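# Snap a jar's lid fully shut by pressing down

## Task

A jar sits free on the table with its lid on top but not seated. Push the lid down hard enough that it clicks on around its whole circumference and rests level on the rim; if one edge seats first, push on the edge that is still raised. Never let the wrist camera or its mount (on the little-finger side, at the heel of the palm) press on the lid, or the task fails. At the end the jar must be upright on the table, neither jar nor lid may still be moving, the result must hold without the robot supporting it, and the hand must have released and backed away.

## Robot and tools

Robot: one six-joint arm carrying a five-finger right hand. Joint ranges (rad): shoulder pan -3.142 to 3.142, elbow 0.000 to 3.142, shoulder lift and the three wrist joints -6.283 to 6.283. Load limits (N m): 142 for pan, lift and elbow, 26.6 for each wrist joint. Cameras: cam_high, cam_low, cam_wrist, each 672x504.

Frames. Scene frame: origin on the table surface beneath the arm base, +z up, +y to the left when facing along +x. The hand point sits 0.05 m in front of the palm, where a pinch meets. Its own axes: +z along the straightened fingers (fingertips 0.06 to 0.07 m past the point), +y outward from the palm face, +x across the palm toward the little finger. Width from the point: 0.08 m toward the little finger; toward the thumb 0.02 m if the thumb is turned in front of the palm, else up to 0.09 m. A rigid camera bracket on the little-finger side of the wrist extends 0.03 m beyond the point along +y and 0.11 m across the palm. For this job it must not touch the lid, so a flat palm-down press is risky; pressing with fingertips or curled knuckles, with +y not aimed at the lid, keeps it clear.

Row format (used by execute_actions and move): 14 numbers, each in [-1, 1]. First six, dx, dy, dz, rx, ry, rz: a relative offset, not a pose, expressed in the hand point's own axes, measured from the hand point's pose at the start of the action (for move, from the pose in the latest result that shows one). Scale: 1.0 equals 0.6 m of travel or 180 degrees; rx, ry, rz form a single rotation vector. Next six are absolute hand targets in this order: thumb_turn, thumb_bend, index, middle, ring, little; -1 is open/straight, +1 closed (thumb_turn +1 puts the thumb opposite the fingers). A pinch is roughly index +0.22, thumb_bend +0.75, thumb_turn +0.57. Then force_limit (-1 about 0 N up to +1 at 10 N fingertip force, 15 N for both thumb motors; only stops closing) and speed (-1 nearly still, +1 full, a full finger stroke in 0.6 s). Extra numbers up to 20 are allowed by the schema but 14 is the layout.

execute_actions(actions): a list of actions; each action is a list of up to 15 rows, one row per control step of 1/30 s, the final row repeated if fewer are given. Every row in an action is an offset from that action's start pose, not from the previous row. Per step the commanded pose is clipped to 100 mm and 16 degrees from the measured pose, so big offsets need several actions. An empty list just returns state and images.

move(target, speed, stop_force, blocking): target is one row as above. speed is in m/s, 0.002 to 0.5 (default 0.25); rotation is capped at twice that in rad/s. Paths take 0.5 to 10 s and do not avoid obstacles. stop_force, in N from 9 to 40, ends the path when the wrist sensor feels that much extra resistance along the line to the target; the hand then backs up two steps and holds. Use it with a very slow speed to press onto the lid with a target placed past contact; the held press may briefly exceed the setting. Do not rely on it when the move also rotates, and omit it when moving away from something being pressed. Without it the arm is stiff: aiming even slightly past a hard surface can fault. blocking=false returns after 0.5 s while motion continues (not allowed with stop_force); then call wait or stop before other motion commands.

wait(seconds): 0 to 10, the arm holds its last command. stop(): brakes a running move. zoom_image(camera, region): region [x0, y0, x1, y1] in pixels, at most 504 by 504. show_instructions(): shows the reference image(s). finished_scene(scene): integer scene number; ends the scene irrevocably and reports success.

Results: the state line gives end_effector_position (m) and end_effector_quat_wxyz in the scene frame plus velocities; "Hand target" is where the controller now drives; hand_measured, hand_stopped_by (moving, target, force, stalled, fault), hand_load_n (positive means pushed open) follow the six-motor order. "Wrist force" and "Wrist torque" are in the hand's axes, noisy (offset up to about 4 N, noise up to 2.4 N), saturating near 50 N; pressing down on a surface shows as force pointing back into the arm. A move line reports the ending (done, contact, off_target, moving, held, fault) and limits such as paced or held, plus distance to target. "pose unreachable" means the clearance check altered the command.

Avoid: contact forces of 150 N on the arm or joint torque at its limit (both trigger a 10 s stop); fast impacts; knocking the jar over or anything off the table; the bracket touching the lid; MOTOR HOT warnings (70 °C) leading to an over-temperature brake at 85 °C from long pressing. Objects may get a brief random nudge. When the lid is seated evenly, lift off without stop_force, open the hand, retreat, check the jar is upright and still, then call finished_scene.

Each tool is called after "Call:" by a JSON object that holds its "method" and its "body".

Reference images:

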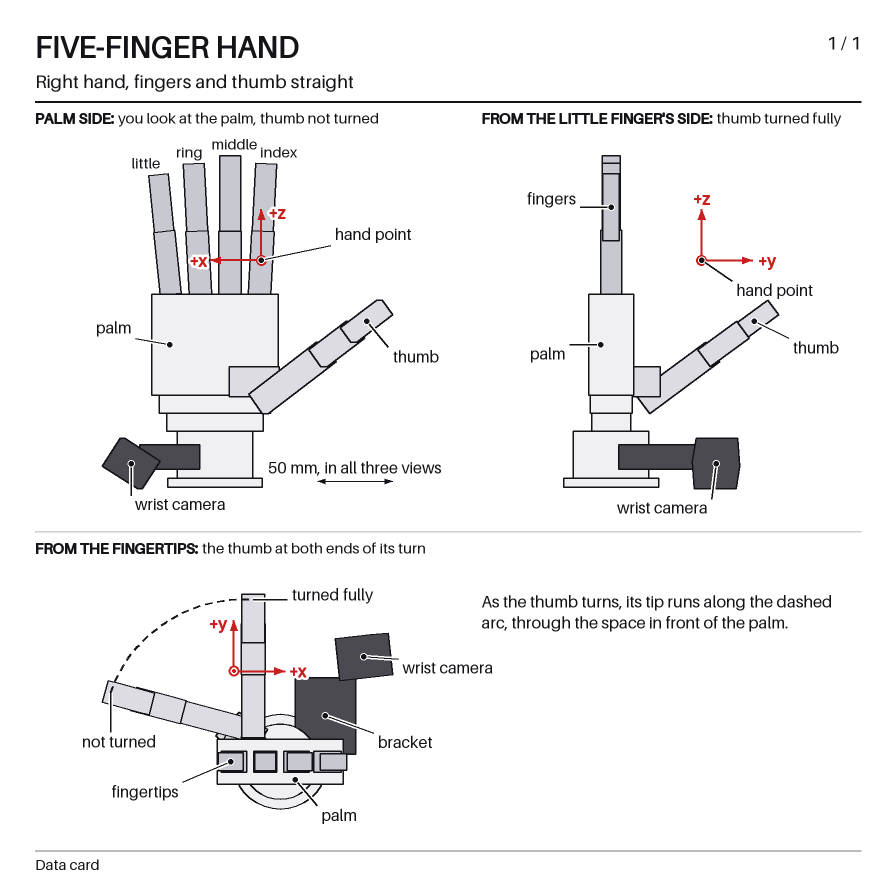

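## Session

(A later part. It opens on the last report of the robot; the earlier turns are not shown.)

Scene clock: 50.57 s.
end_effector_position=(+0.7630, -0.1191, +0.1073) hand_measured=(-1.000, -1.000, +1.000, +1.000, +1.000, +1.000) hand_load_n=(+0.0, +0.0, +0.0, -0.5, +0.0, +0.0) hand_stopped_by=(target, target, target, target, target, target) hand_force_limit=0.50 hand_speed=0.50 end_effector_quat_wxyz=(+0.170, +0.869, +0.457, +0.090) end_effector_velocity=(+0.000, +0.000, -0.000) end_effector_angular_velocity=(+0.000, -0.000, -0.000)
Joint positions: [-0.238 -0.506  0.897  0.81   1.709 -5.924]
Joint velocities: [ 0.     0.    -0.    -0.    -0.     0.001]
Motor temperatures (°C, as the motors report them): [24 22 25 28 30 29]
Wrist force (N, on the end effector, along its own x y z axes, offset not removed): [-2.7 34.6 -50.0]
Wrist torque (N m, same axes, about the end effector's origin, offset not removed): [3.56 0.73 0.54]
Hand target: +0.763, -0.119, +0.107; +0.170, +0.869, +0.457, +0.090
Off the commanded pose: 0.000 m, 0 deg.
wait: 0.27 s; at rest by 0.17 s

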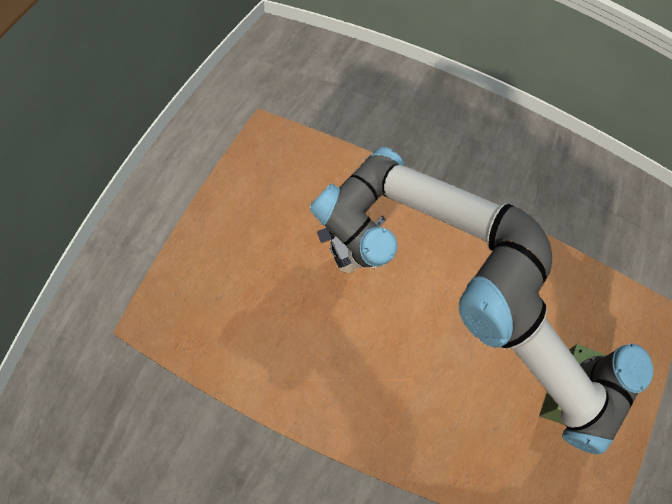

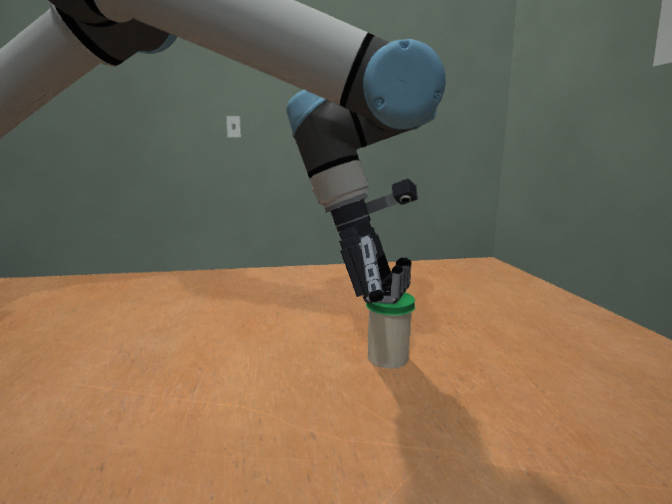

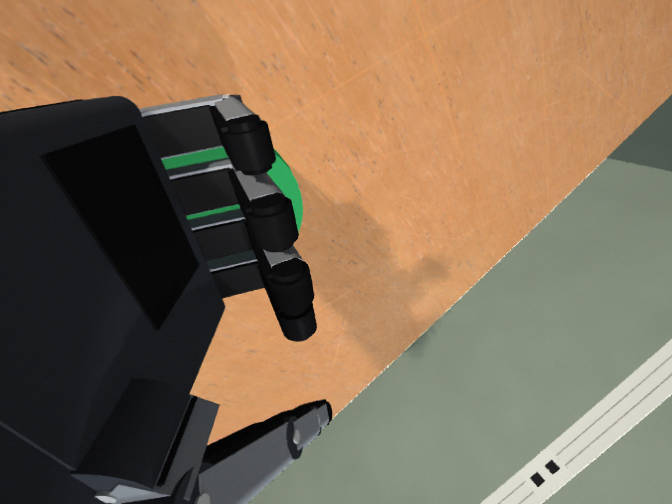

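Call:
{"method": "move", "body": {"target": [0,0.0031,-0.0077,0,0,0,-1,-1,1,1,1,1,0.5,0.5], "speed": 0.02}}

Call:
{"method": "move", "body": {"target": [0,0.0695,0.0281,0,0,0,-1,-1,1,1,1,1,0.5,0.5], "speed": 0.08}}

Call:
{"method": "move", "body": {"target": [0,-0.005,0.0124,0,0,0,-1,-1,1,1,1,1,0.5,0.5], "speed": 0.003, "stop_force": 12}}

Call:
{"method": "zoom_image", "body": {"camera": "cam_low", "region": [330, 270, 450, 380]}}

Scene clock: 53.27 s.
end_effector_position=(+0.7629, -0.1190, +0.1118) hand_measured=(-1.000, -1.000, +1.000, +1.000, +1.000, +1.000) hand_load_n=(+0.0, +0.0, +0.0, +0.0, +0.0, +0.0) hand_stopped_by=(target, target, target, target, target, target) hand_force_limit=0.50 hand_speed=0.50 end_effector_quat_wxyz=(+0.170, +0.869, +0.457, +0.090) end_effector_velocity=(+0.000, +0.000, +0.003) end_effector_angular_velocity=(+0.001, -0.002, +0.000)
Joint positions: [-0.238 -0.512  0.895  0.817  1.709 -5.924]
Joint velocities: [ 0.    -0.003 -0.002  0.003 -0.001  0.   ]
Motor temperatures (°C, as the motors report them): [24 22 25 28 30 29]
Wrist force (N, on the end effector, along its own x y z axes, offset not removed): [1.0 0.1 0.4]
Wrist torque (N m, same axes, about the end effector's origin, offset not removed): [-0.11 -0.18 -0.03]
Hand target: +0.763, -0.119, +0.112; +0.170, +0.869, +0.457, +0.090
Off the commanded pose: 0.000 m, 0 deg.
move: done

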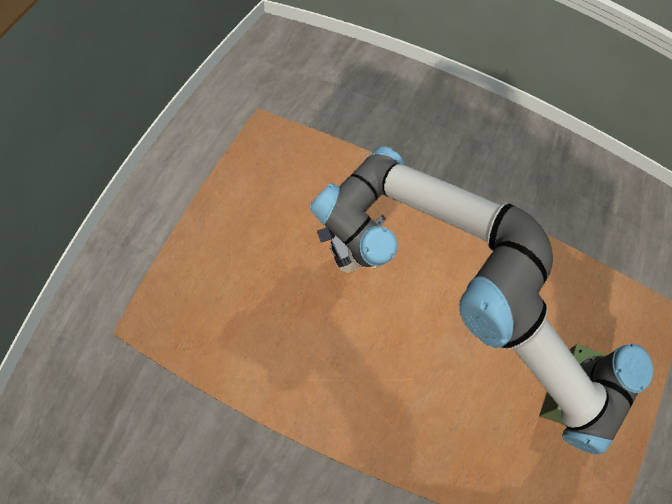

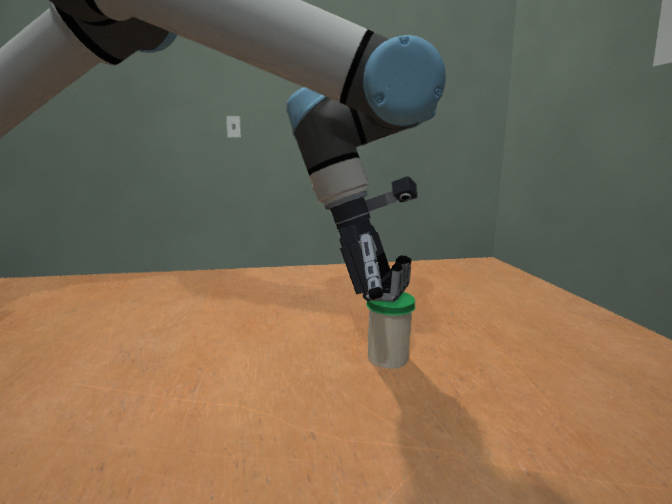

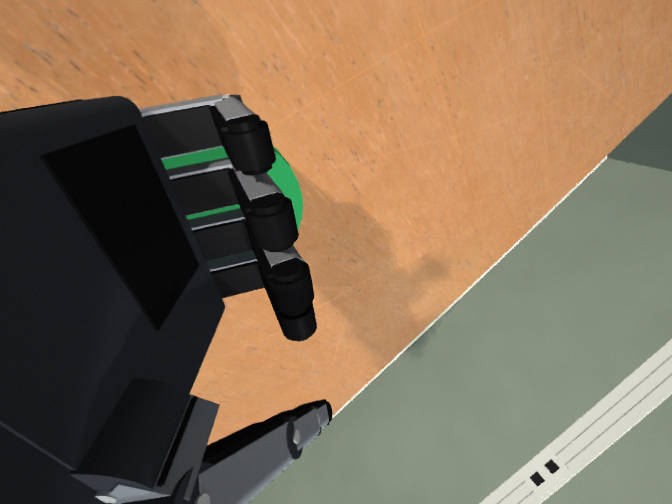

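Scene clock: 54.33 s.
end_effector_position=(+0.7997, -0.1443, +0.1118) hand_measured=(-1.000, -1.000, +1.000, +1.000, +1.000, +1.000) hand_load_n=(+0.0, +0.0, +0.0, +0.0, +0.0, +0.0) hand_stopped_by=(target, target, target, target, target, target) hand_force_limit=0.50 hand_speed=0.50 end_effector_quat_wxyz=(+0.170, +0.869, +0.457, +0.090) end_effector_velocity=(+0.003, -0.000, -0.000) end_effector_angular_velocity=(+0.002, +0.002, +0.002)
Joint positions: [-0.262 -0.39   0.648  0.94   1.7   -5.947]
Joint velocities: [ 0.     0.012 -0.025  0.015 -0.002 -0.001]
Motor temperatures (°C, as the motors report them): [24 22 25 28 30 29]
Wrist force (N, on the end effector, along its own x y z axes, offset not removed): [0.0 0.3 1.2]
Wrist torque (N m, same axes, about the end effector's origin, offset not removed): [-0.13 -0.14 -0.09]
Hand target: +0.800, -0.144, +0.112; +0.170, +0.869, +0.457, +0.090
Off the commanded pose: 0.000 m, 0 deg.
move: done

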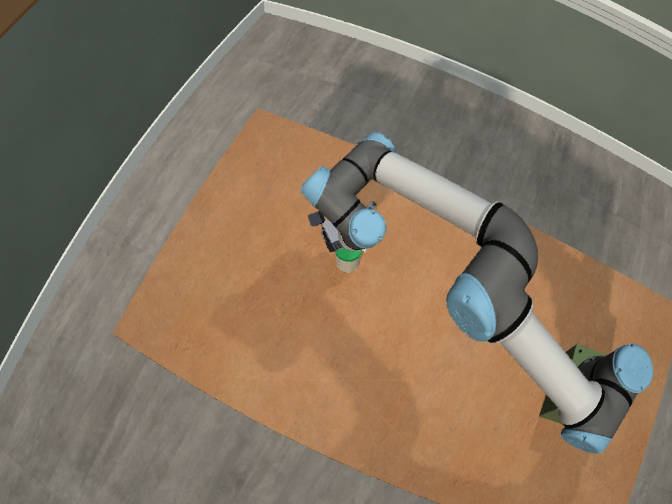

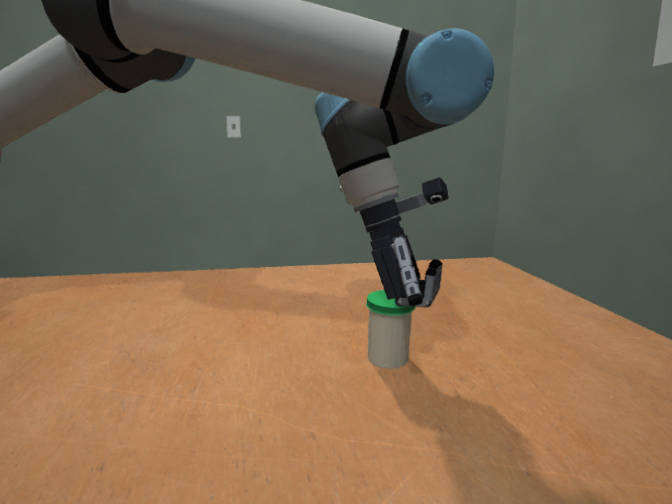

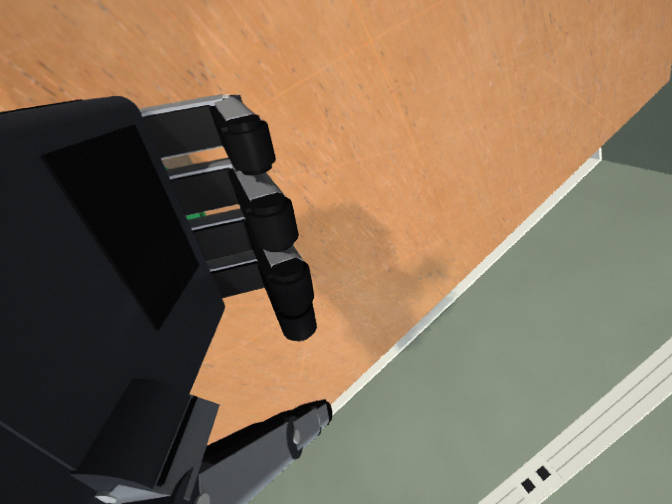

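Scene clock: 55.70 s.
end_effector_position=(+0.7997, -0.1443, +0.1089) hand_measured=(-1.000, -1.000, +1.000, +1.000, +1.000, +1.000) hand_load_n=(+0.0, +0.0, +0.0, +0.0, +0.0, +0.0) hand_stopped_by=(target, target, target, target, target, target) hand_force_limit=0.50 hand_speed=0.50 end_effector_quat_wxyz=(+0.170, +0.869, +0.457, +0.090) end_effector_velocity=(-0.001, +0.001, -0.000) end_effector_angular_velocity=(-0.001, +0.003, +0.001)
Joint positions: [-0.262 -0.387  0.649  0.935  1.7   -5.947]
Joint velocities: [ 0.002 -0.     0.     0.003  0.001 -0.   ]
Motor temperatures (°C, as the motors report them): [24 22 25 28 30 29]
Wrist force (N, on the end effector, along its own x y z axes, offset not removed): [0.7 5.8 -17.7]
Wrist torque (N m, same axes, about the end effector's origin, offset not removed): [1.05 0.21 0.21]
Hand target: +0.800, -0.144, +0.109; +0.170, +0.869, +0.457, +0.090
Off the commanded pose: 0.005 m, 0 deg.
move: contact

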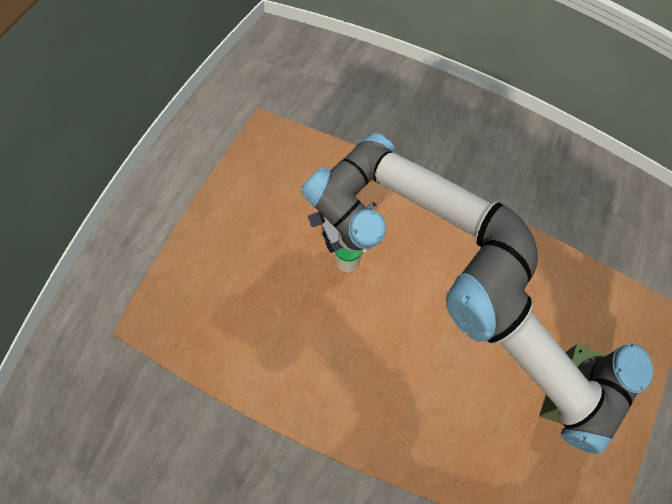

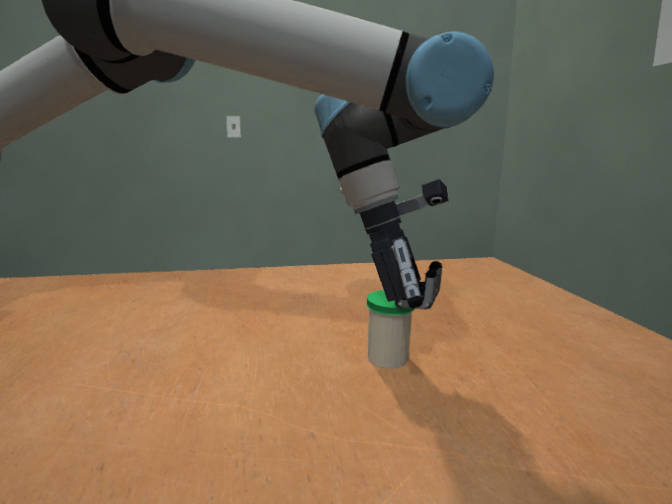

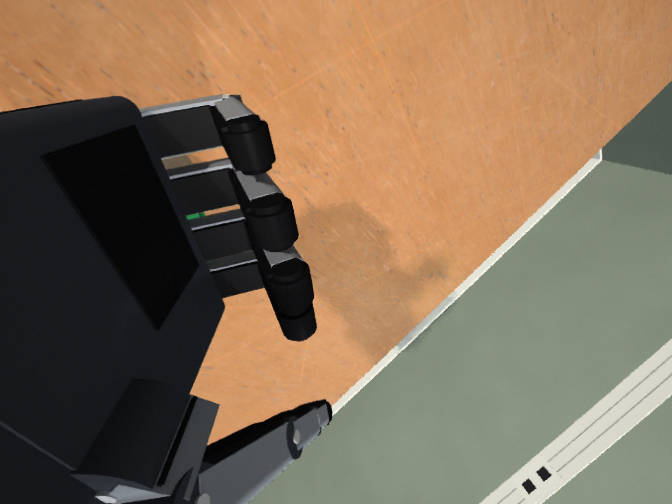

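Region (330, 270, 450, 380) of cam_low's 672x504 image, scaled by 4.200, with more detail than that image has; it fills the top 462 rows of this view, and the rest is white.

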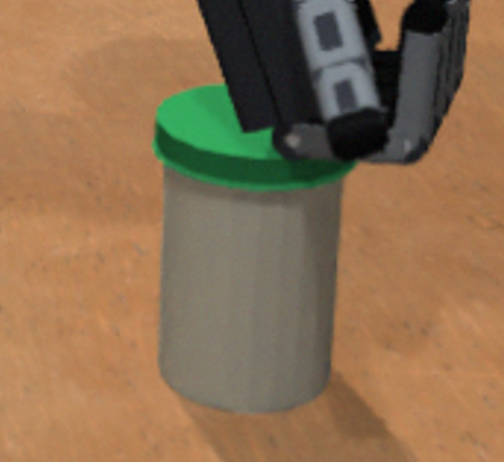

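Call:
{"method": "move", "body": {"target": [0,0.0019,-0.0046,0,0,0,-1,-1,1,1,1,1,0.5,0.5], "speed": 0.02}}

Call:
{"method": "move", "body": {"target": [-0.006,-0.031,-0.0125,0,0,0,-1,-1,1,1,1,1,0.5,0.5], "speed": 0.06}}

Call:
{"method": "move", "body": {"target": [0,-0.005,0.0124,0,0,0,-1,-1,1,1,1,1,0.5,0.5], "speed": 0.003, "stop_force": 20}}

Scene clock: 58.50 s.
end_effector_position=(+0.7997, -0.1443, +0.1117) hand_measured=(-1.000, -1.000, +1.000, +1.000, +1.000, +1.000) hand_load_n=(+0.0, +0.0, +0.0, +0.0, +0.0, +0.0) hand_stopped_by=(target, target, target, target, target, target) hand_force_limit=0.50 hand_speed=0.50 end_effector_quat_wxyz=(+0.170, +0.869, +0.457, +0.090) end_effector_velocity=(-0.000, -0.000, +0.001) end_effector_angular_velocity=(+0.000, +0.001, -0.000)
Joint positions: [-0.262 -0.39   0.648  0.94   1.7   -5.947]
Joint velocities: [-0.    -0.001  0.     0.002 -0.    -0.   ]
Motor temperatures (°C, as the motors report them): [24 22 25 28 30 29]
Wrist force (N, on the end effector, along its own x y z axes, offset not removed): [1.4 -0.1 -2.1]
Wrist torque (N m, same axes, about the end effector's origin, offset not removed): [0.12 -0.22 0.05]
Hand target: +0.800, -0.144, +0.112; +0.170, +0.869, +0.457, +0.090
Off the commanded pose: 0.000 m, 0 deg.
move: done

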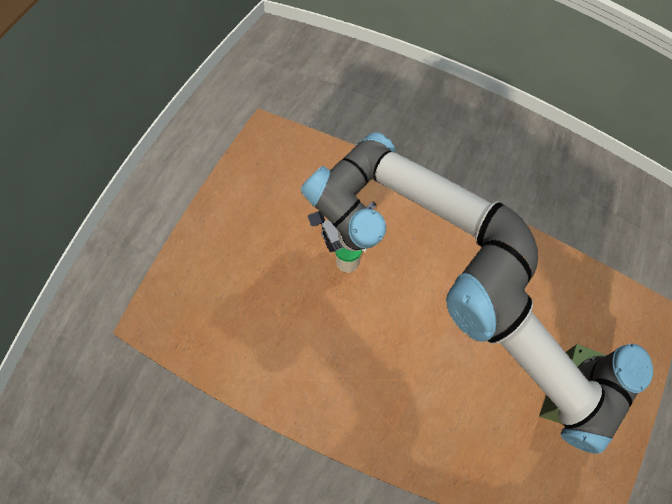

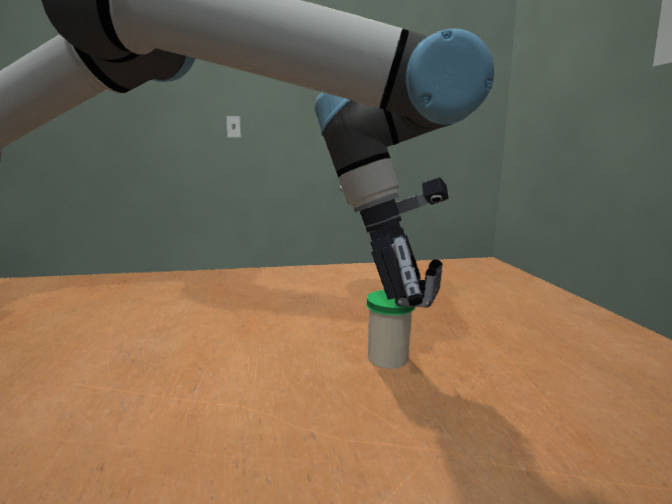

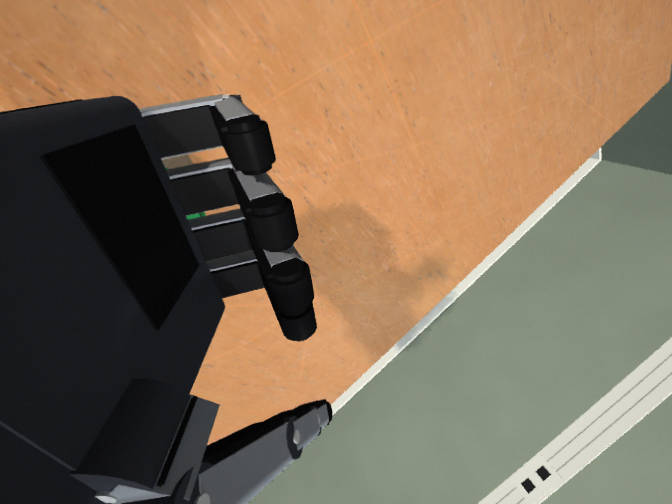

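Scene clock: 59.37 s.
end_effector_position=(+0.7815, -0.1361, +0.1117) hand_measured=(-1.000, -1.000, +1.000, +1.000, +1.000, +1.000) hand_load_n=(+0.0, +0.0, +0.0, +0.0, +0.0, +0.0) hand_stopped_by=(target, target, target, target, target, target) hand_force_limit=0.50 hand_speed=0.50 end_effector_quat_wxyz=(+0.170, +0.869, +0.457, +0.090) end_effector_velocity=(-0.003, +0.001, -0.001) end_effector_angular_velocity=(+0.002, +0.000, +0.001)
Joint positions: [-0.257 -0.455  0.78   0.873  1.702 -5.942]
Joint velocities: [ 0.    -0.009  0.02  -0.011 -0.002 -0.   ]
Motor temperatures (°C, as the motors report them): [24 22 25 28 30 29]
Wrist force (N, on the end effector, along its own x y z axes, offset not removed): [2.1 1.2 0.5]
Wrist torque (N m, same axes, about the end effector's origin, offset not removed): [-0.01 -0.43 0.19]
Hand target: +0.781, -0.136, +0.112; +0.170, +0.869, +0.457, +0.090
Off the commanded pose: 0.000 m, 0 deg.
move: done

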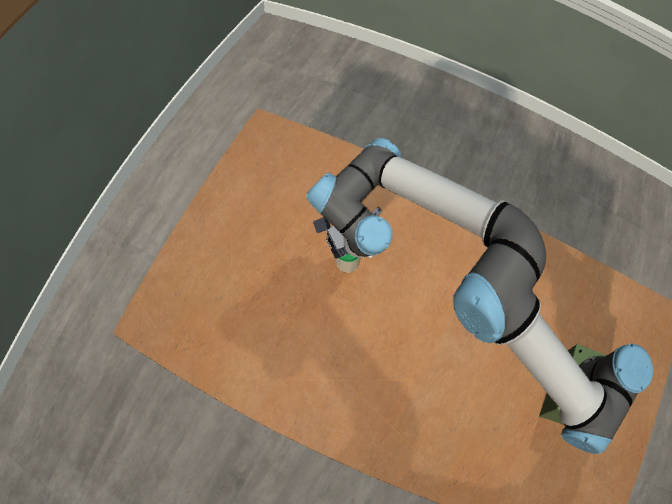

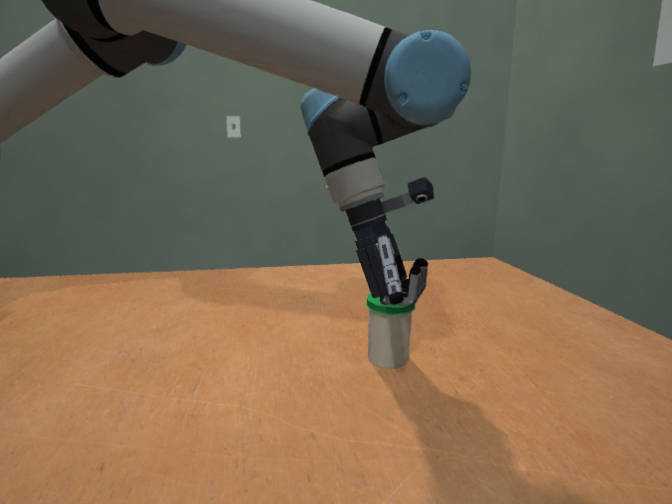

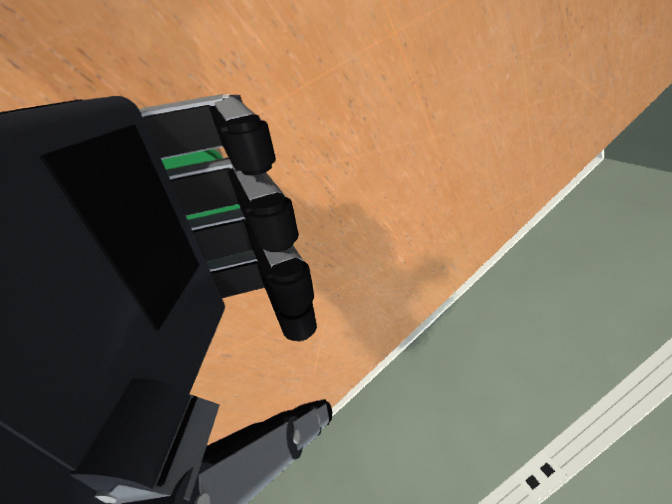

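Scene clock: 60.77 s.
end_effector_position=(+0.7816, -0.1361, +0.1088) hand_measured=(-1.000, -1.000, +1.000, +1.000, +1.000, +1.000) hand_load_n=(+0.0, +0.0, +0.0, +0.0, +0.0, +0.0) hand_stopped_by=(target, target, target, target, target, target) hand_force_limit=0.50 hand_speed=0.50 end_effector_quat_wxyz=(+0.170, +0.869, +0.457, +0.090) end_effector_velocity=(-0.001, +0.000, +0.000) end_effector_angular_velocity=(+0.002, +0.002, -0.000)
Joint positions: [-0.257 -0.451  0.781  0.868  1.702 -5.942]
Joint velocities: [-0.    -0.001 -0.     0.003 -0.002  0.001]
Motor temperatures (°C, as the motors report them): [24 22 25 28 30 29]
Wrist force (N, on the end effector, along its own x y z axes, offset not removed): [-1.2 5.3 -27.2]
Wrist torque (N m, same axes, about the end effector's origin, offset not removed): [1.51 1.02 0.15]
Hand target: +0.782, -0.136, +0.109; +0.170, +0.869, +0.457, +0.090
Off the commanded pose: 0.005 m, 0 deg.
move: contact

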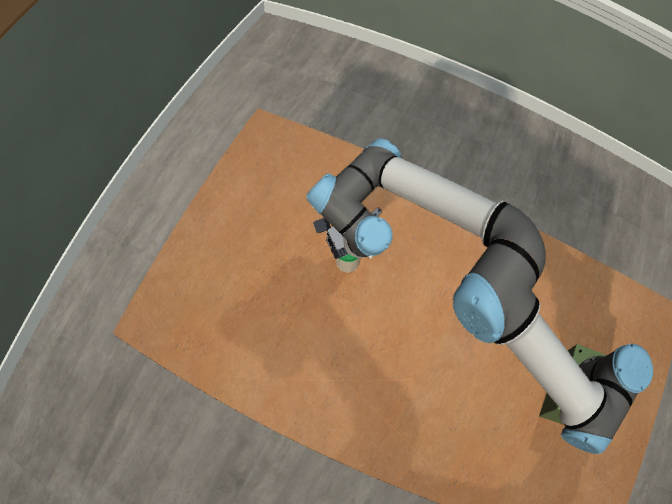

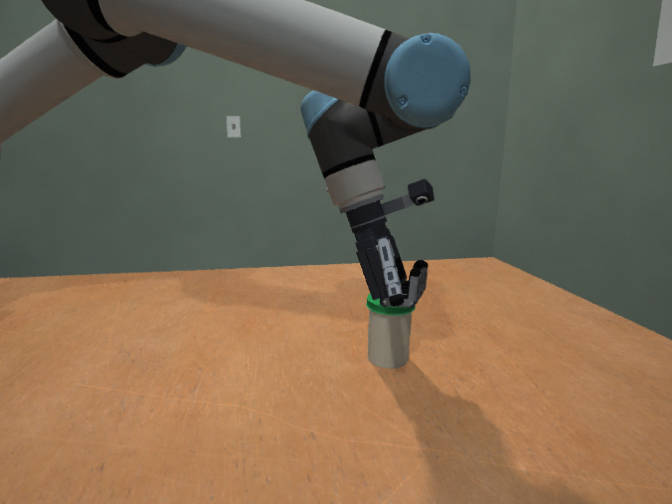

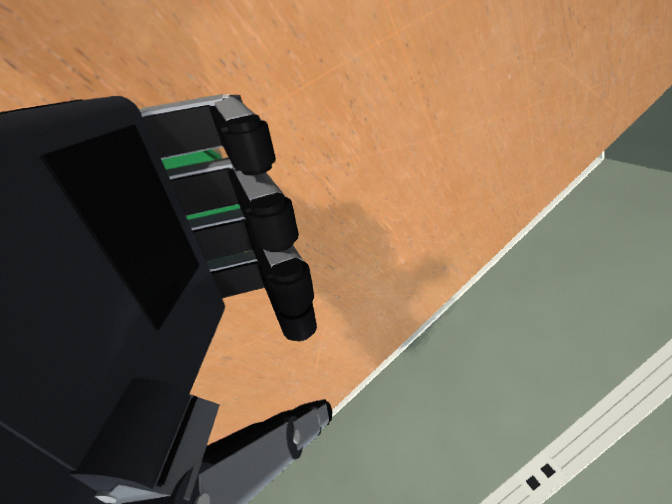

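Call:
{"method": "move", "body": {"target": [0,0,-0.22,0,0,0,-1,-1,1,1,1,1,0.5,0.5], "speed": 0.2}}

Scene clock: 62.67 s.
end_effector_position=(+0.7409, -0.1083, +0.2308) hand_measured=(-1.000, -1.000, +1.000, +1.000, +1.000, +1.000) hand_load_n=(+0.0, +0.0, +0.0, +0.0, +0.0, +0.0) hand_stopped_by=(target, target, target, target, target, target) hand_force_limit=0.50 hand_speed=0.50 end_effector_quat_wxyz=(+0.170, +0.869, +0.457, +0.090) end_effector_velocity=(-0.001, +0.001, +0.002) end_effector_angular_velocity=(+0.001, -0.000, +0.000)
Joint positions: [-0.229 -0.687  0.918  0.97   1.712 -5.915]
Joint velocities: [ 0.001 -0.005  0.003  0.002 -0.001  0.001]
Motor temperatures (°C, as the motors report them): [24 22 25 28 30 29]
Wrist force (N, on the end effector, along its own x y z axes, offset not removed): [0.4 0.3 -1.3]
Wrist torque (N m, same axes, about the end effector's origin, offset not removed): [0.02 -0.11 0.04]
Hand target: +0.741, -0.108, +0.231; +0.170, +0.869, +0.457, +0.090
Off the commanded pose: 0.000 m, 0 deg.
move: done

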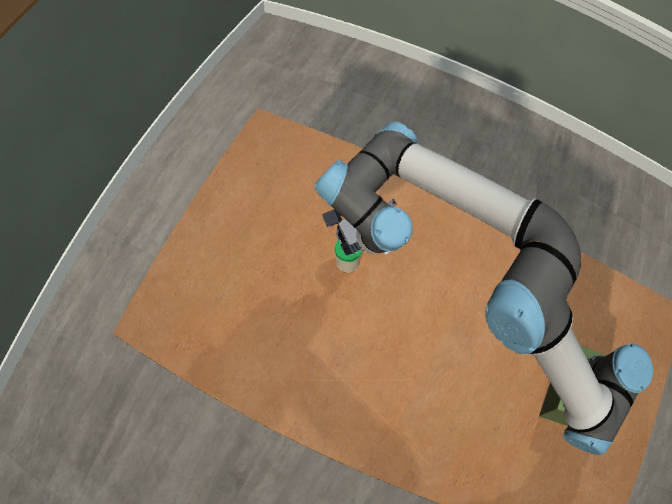

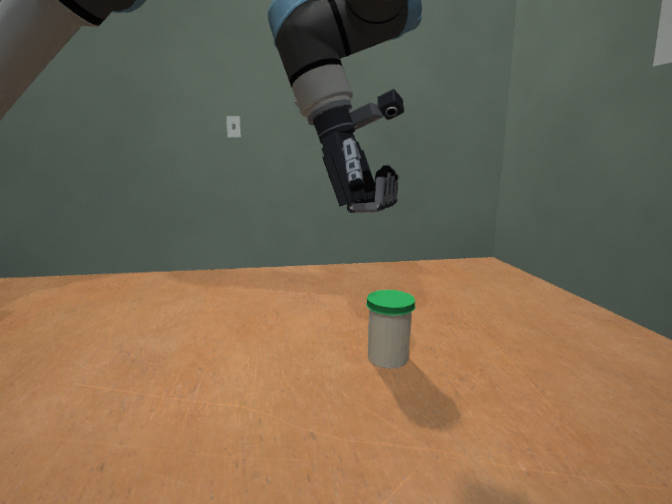

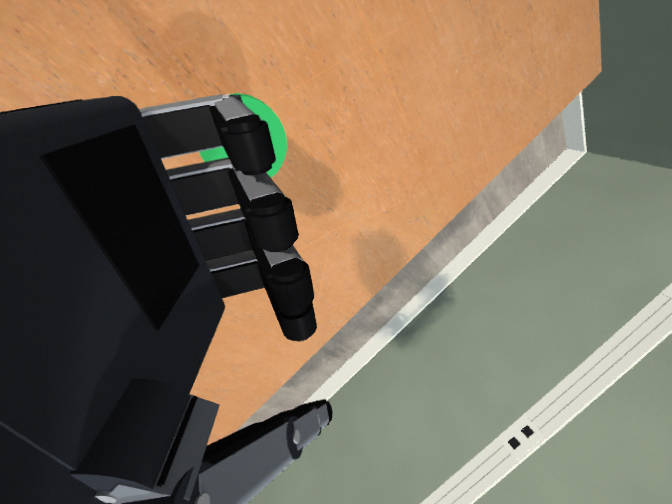

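Call:
{"method": "finished_scene", "body": {"scene": 1}}

The scene is finished: the task was done.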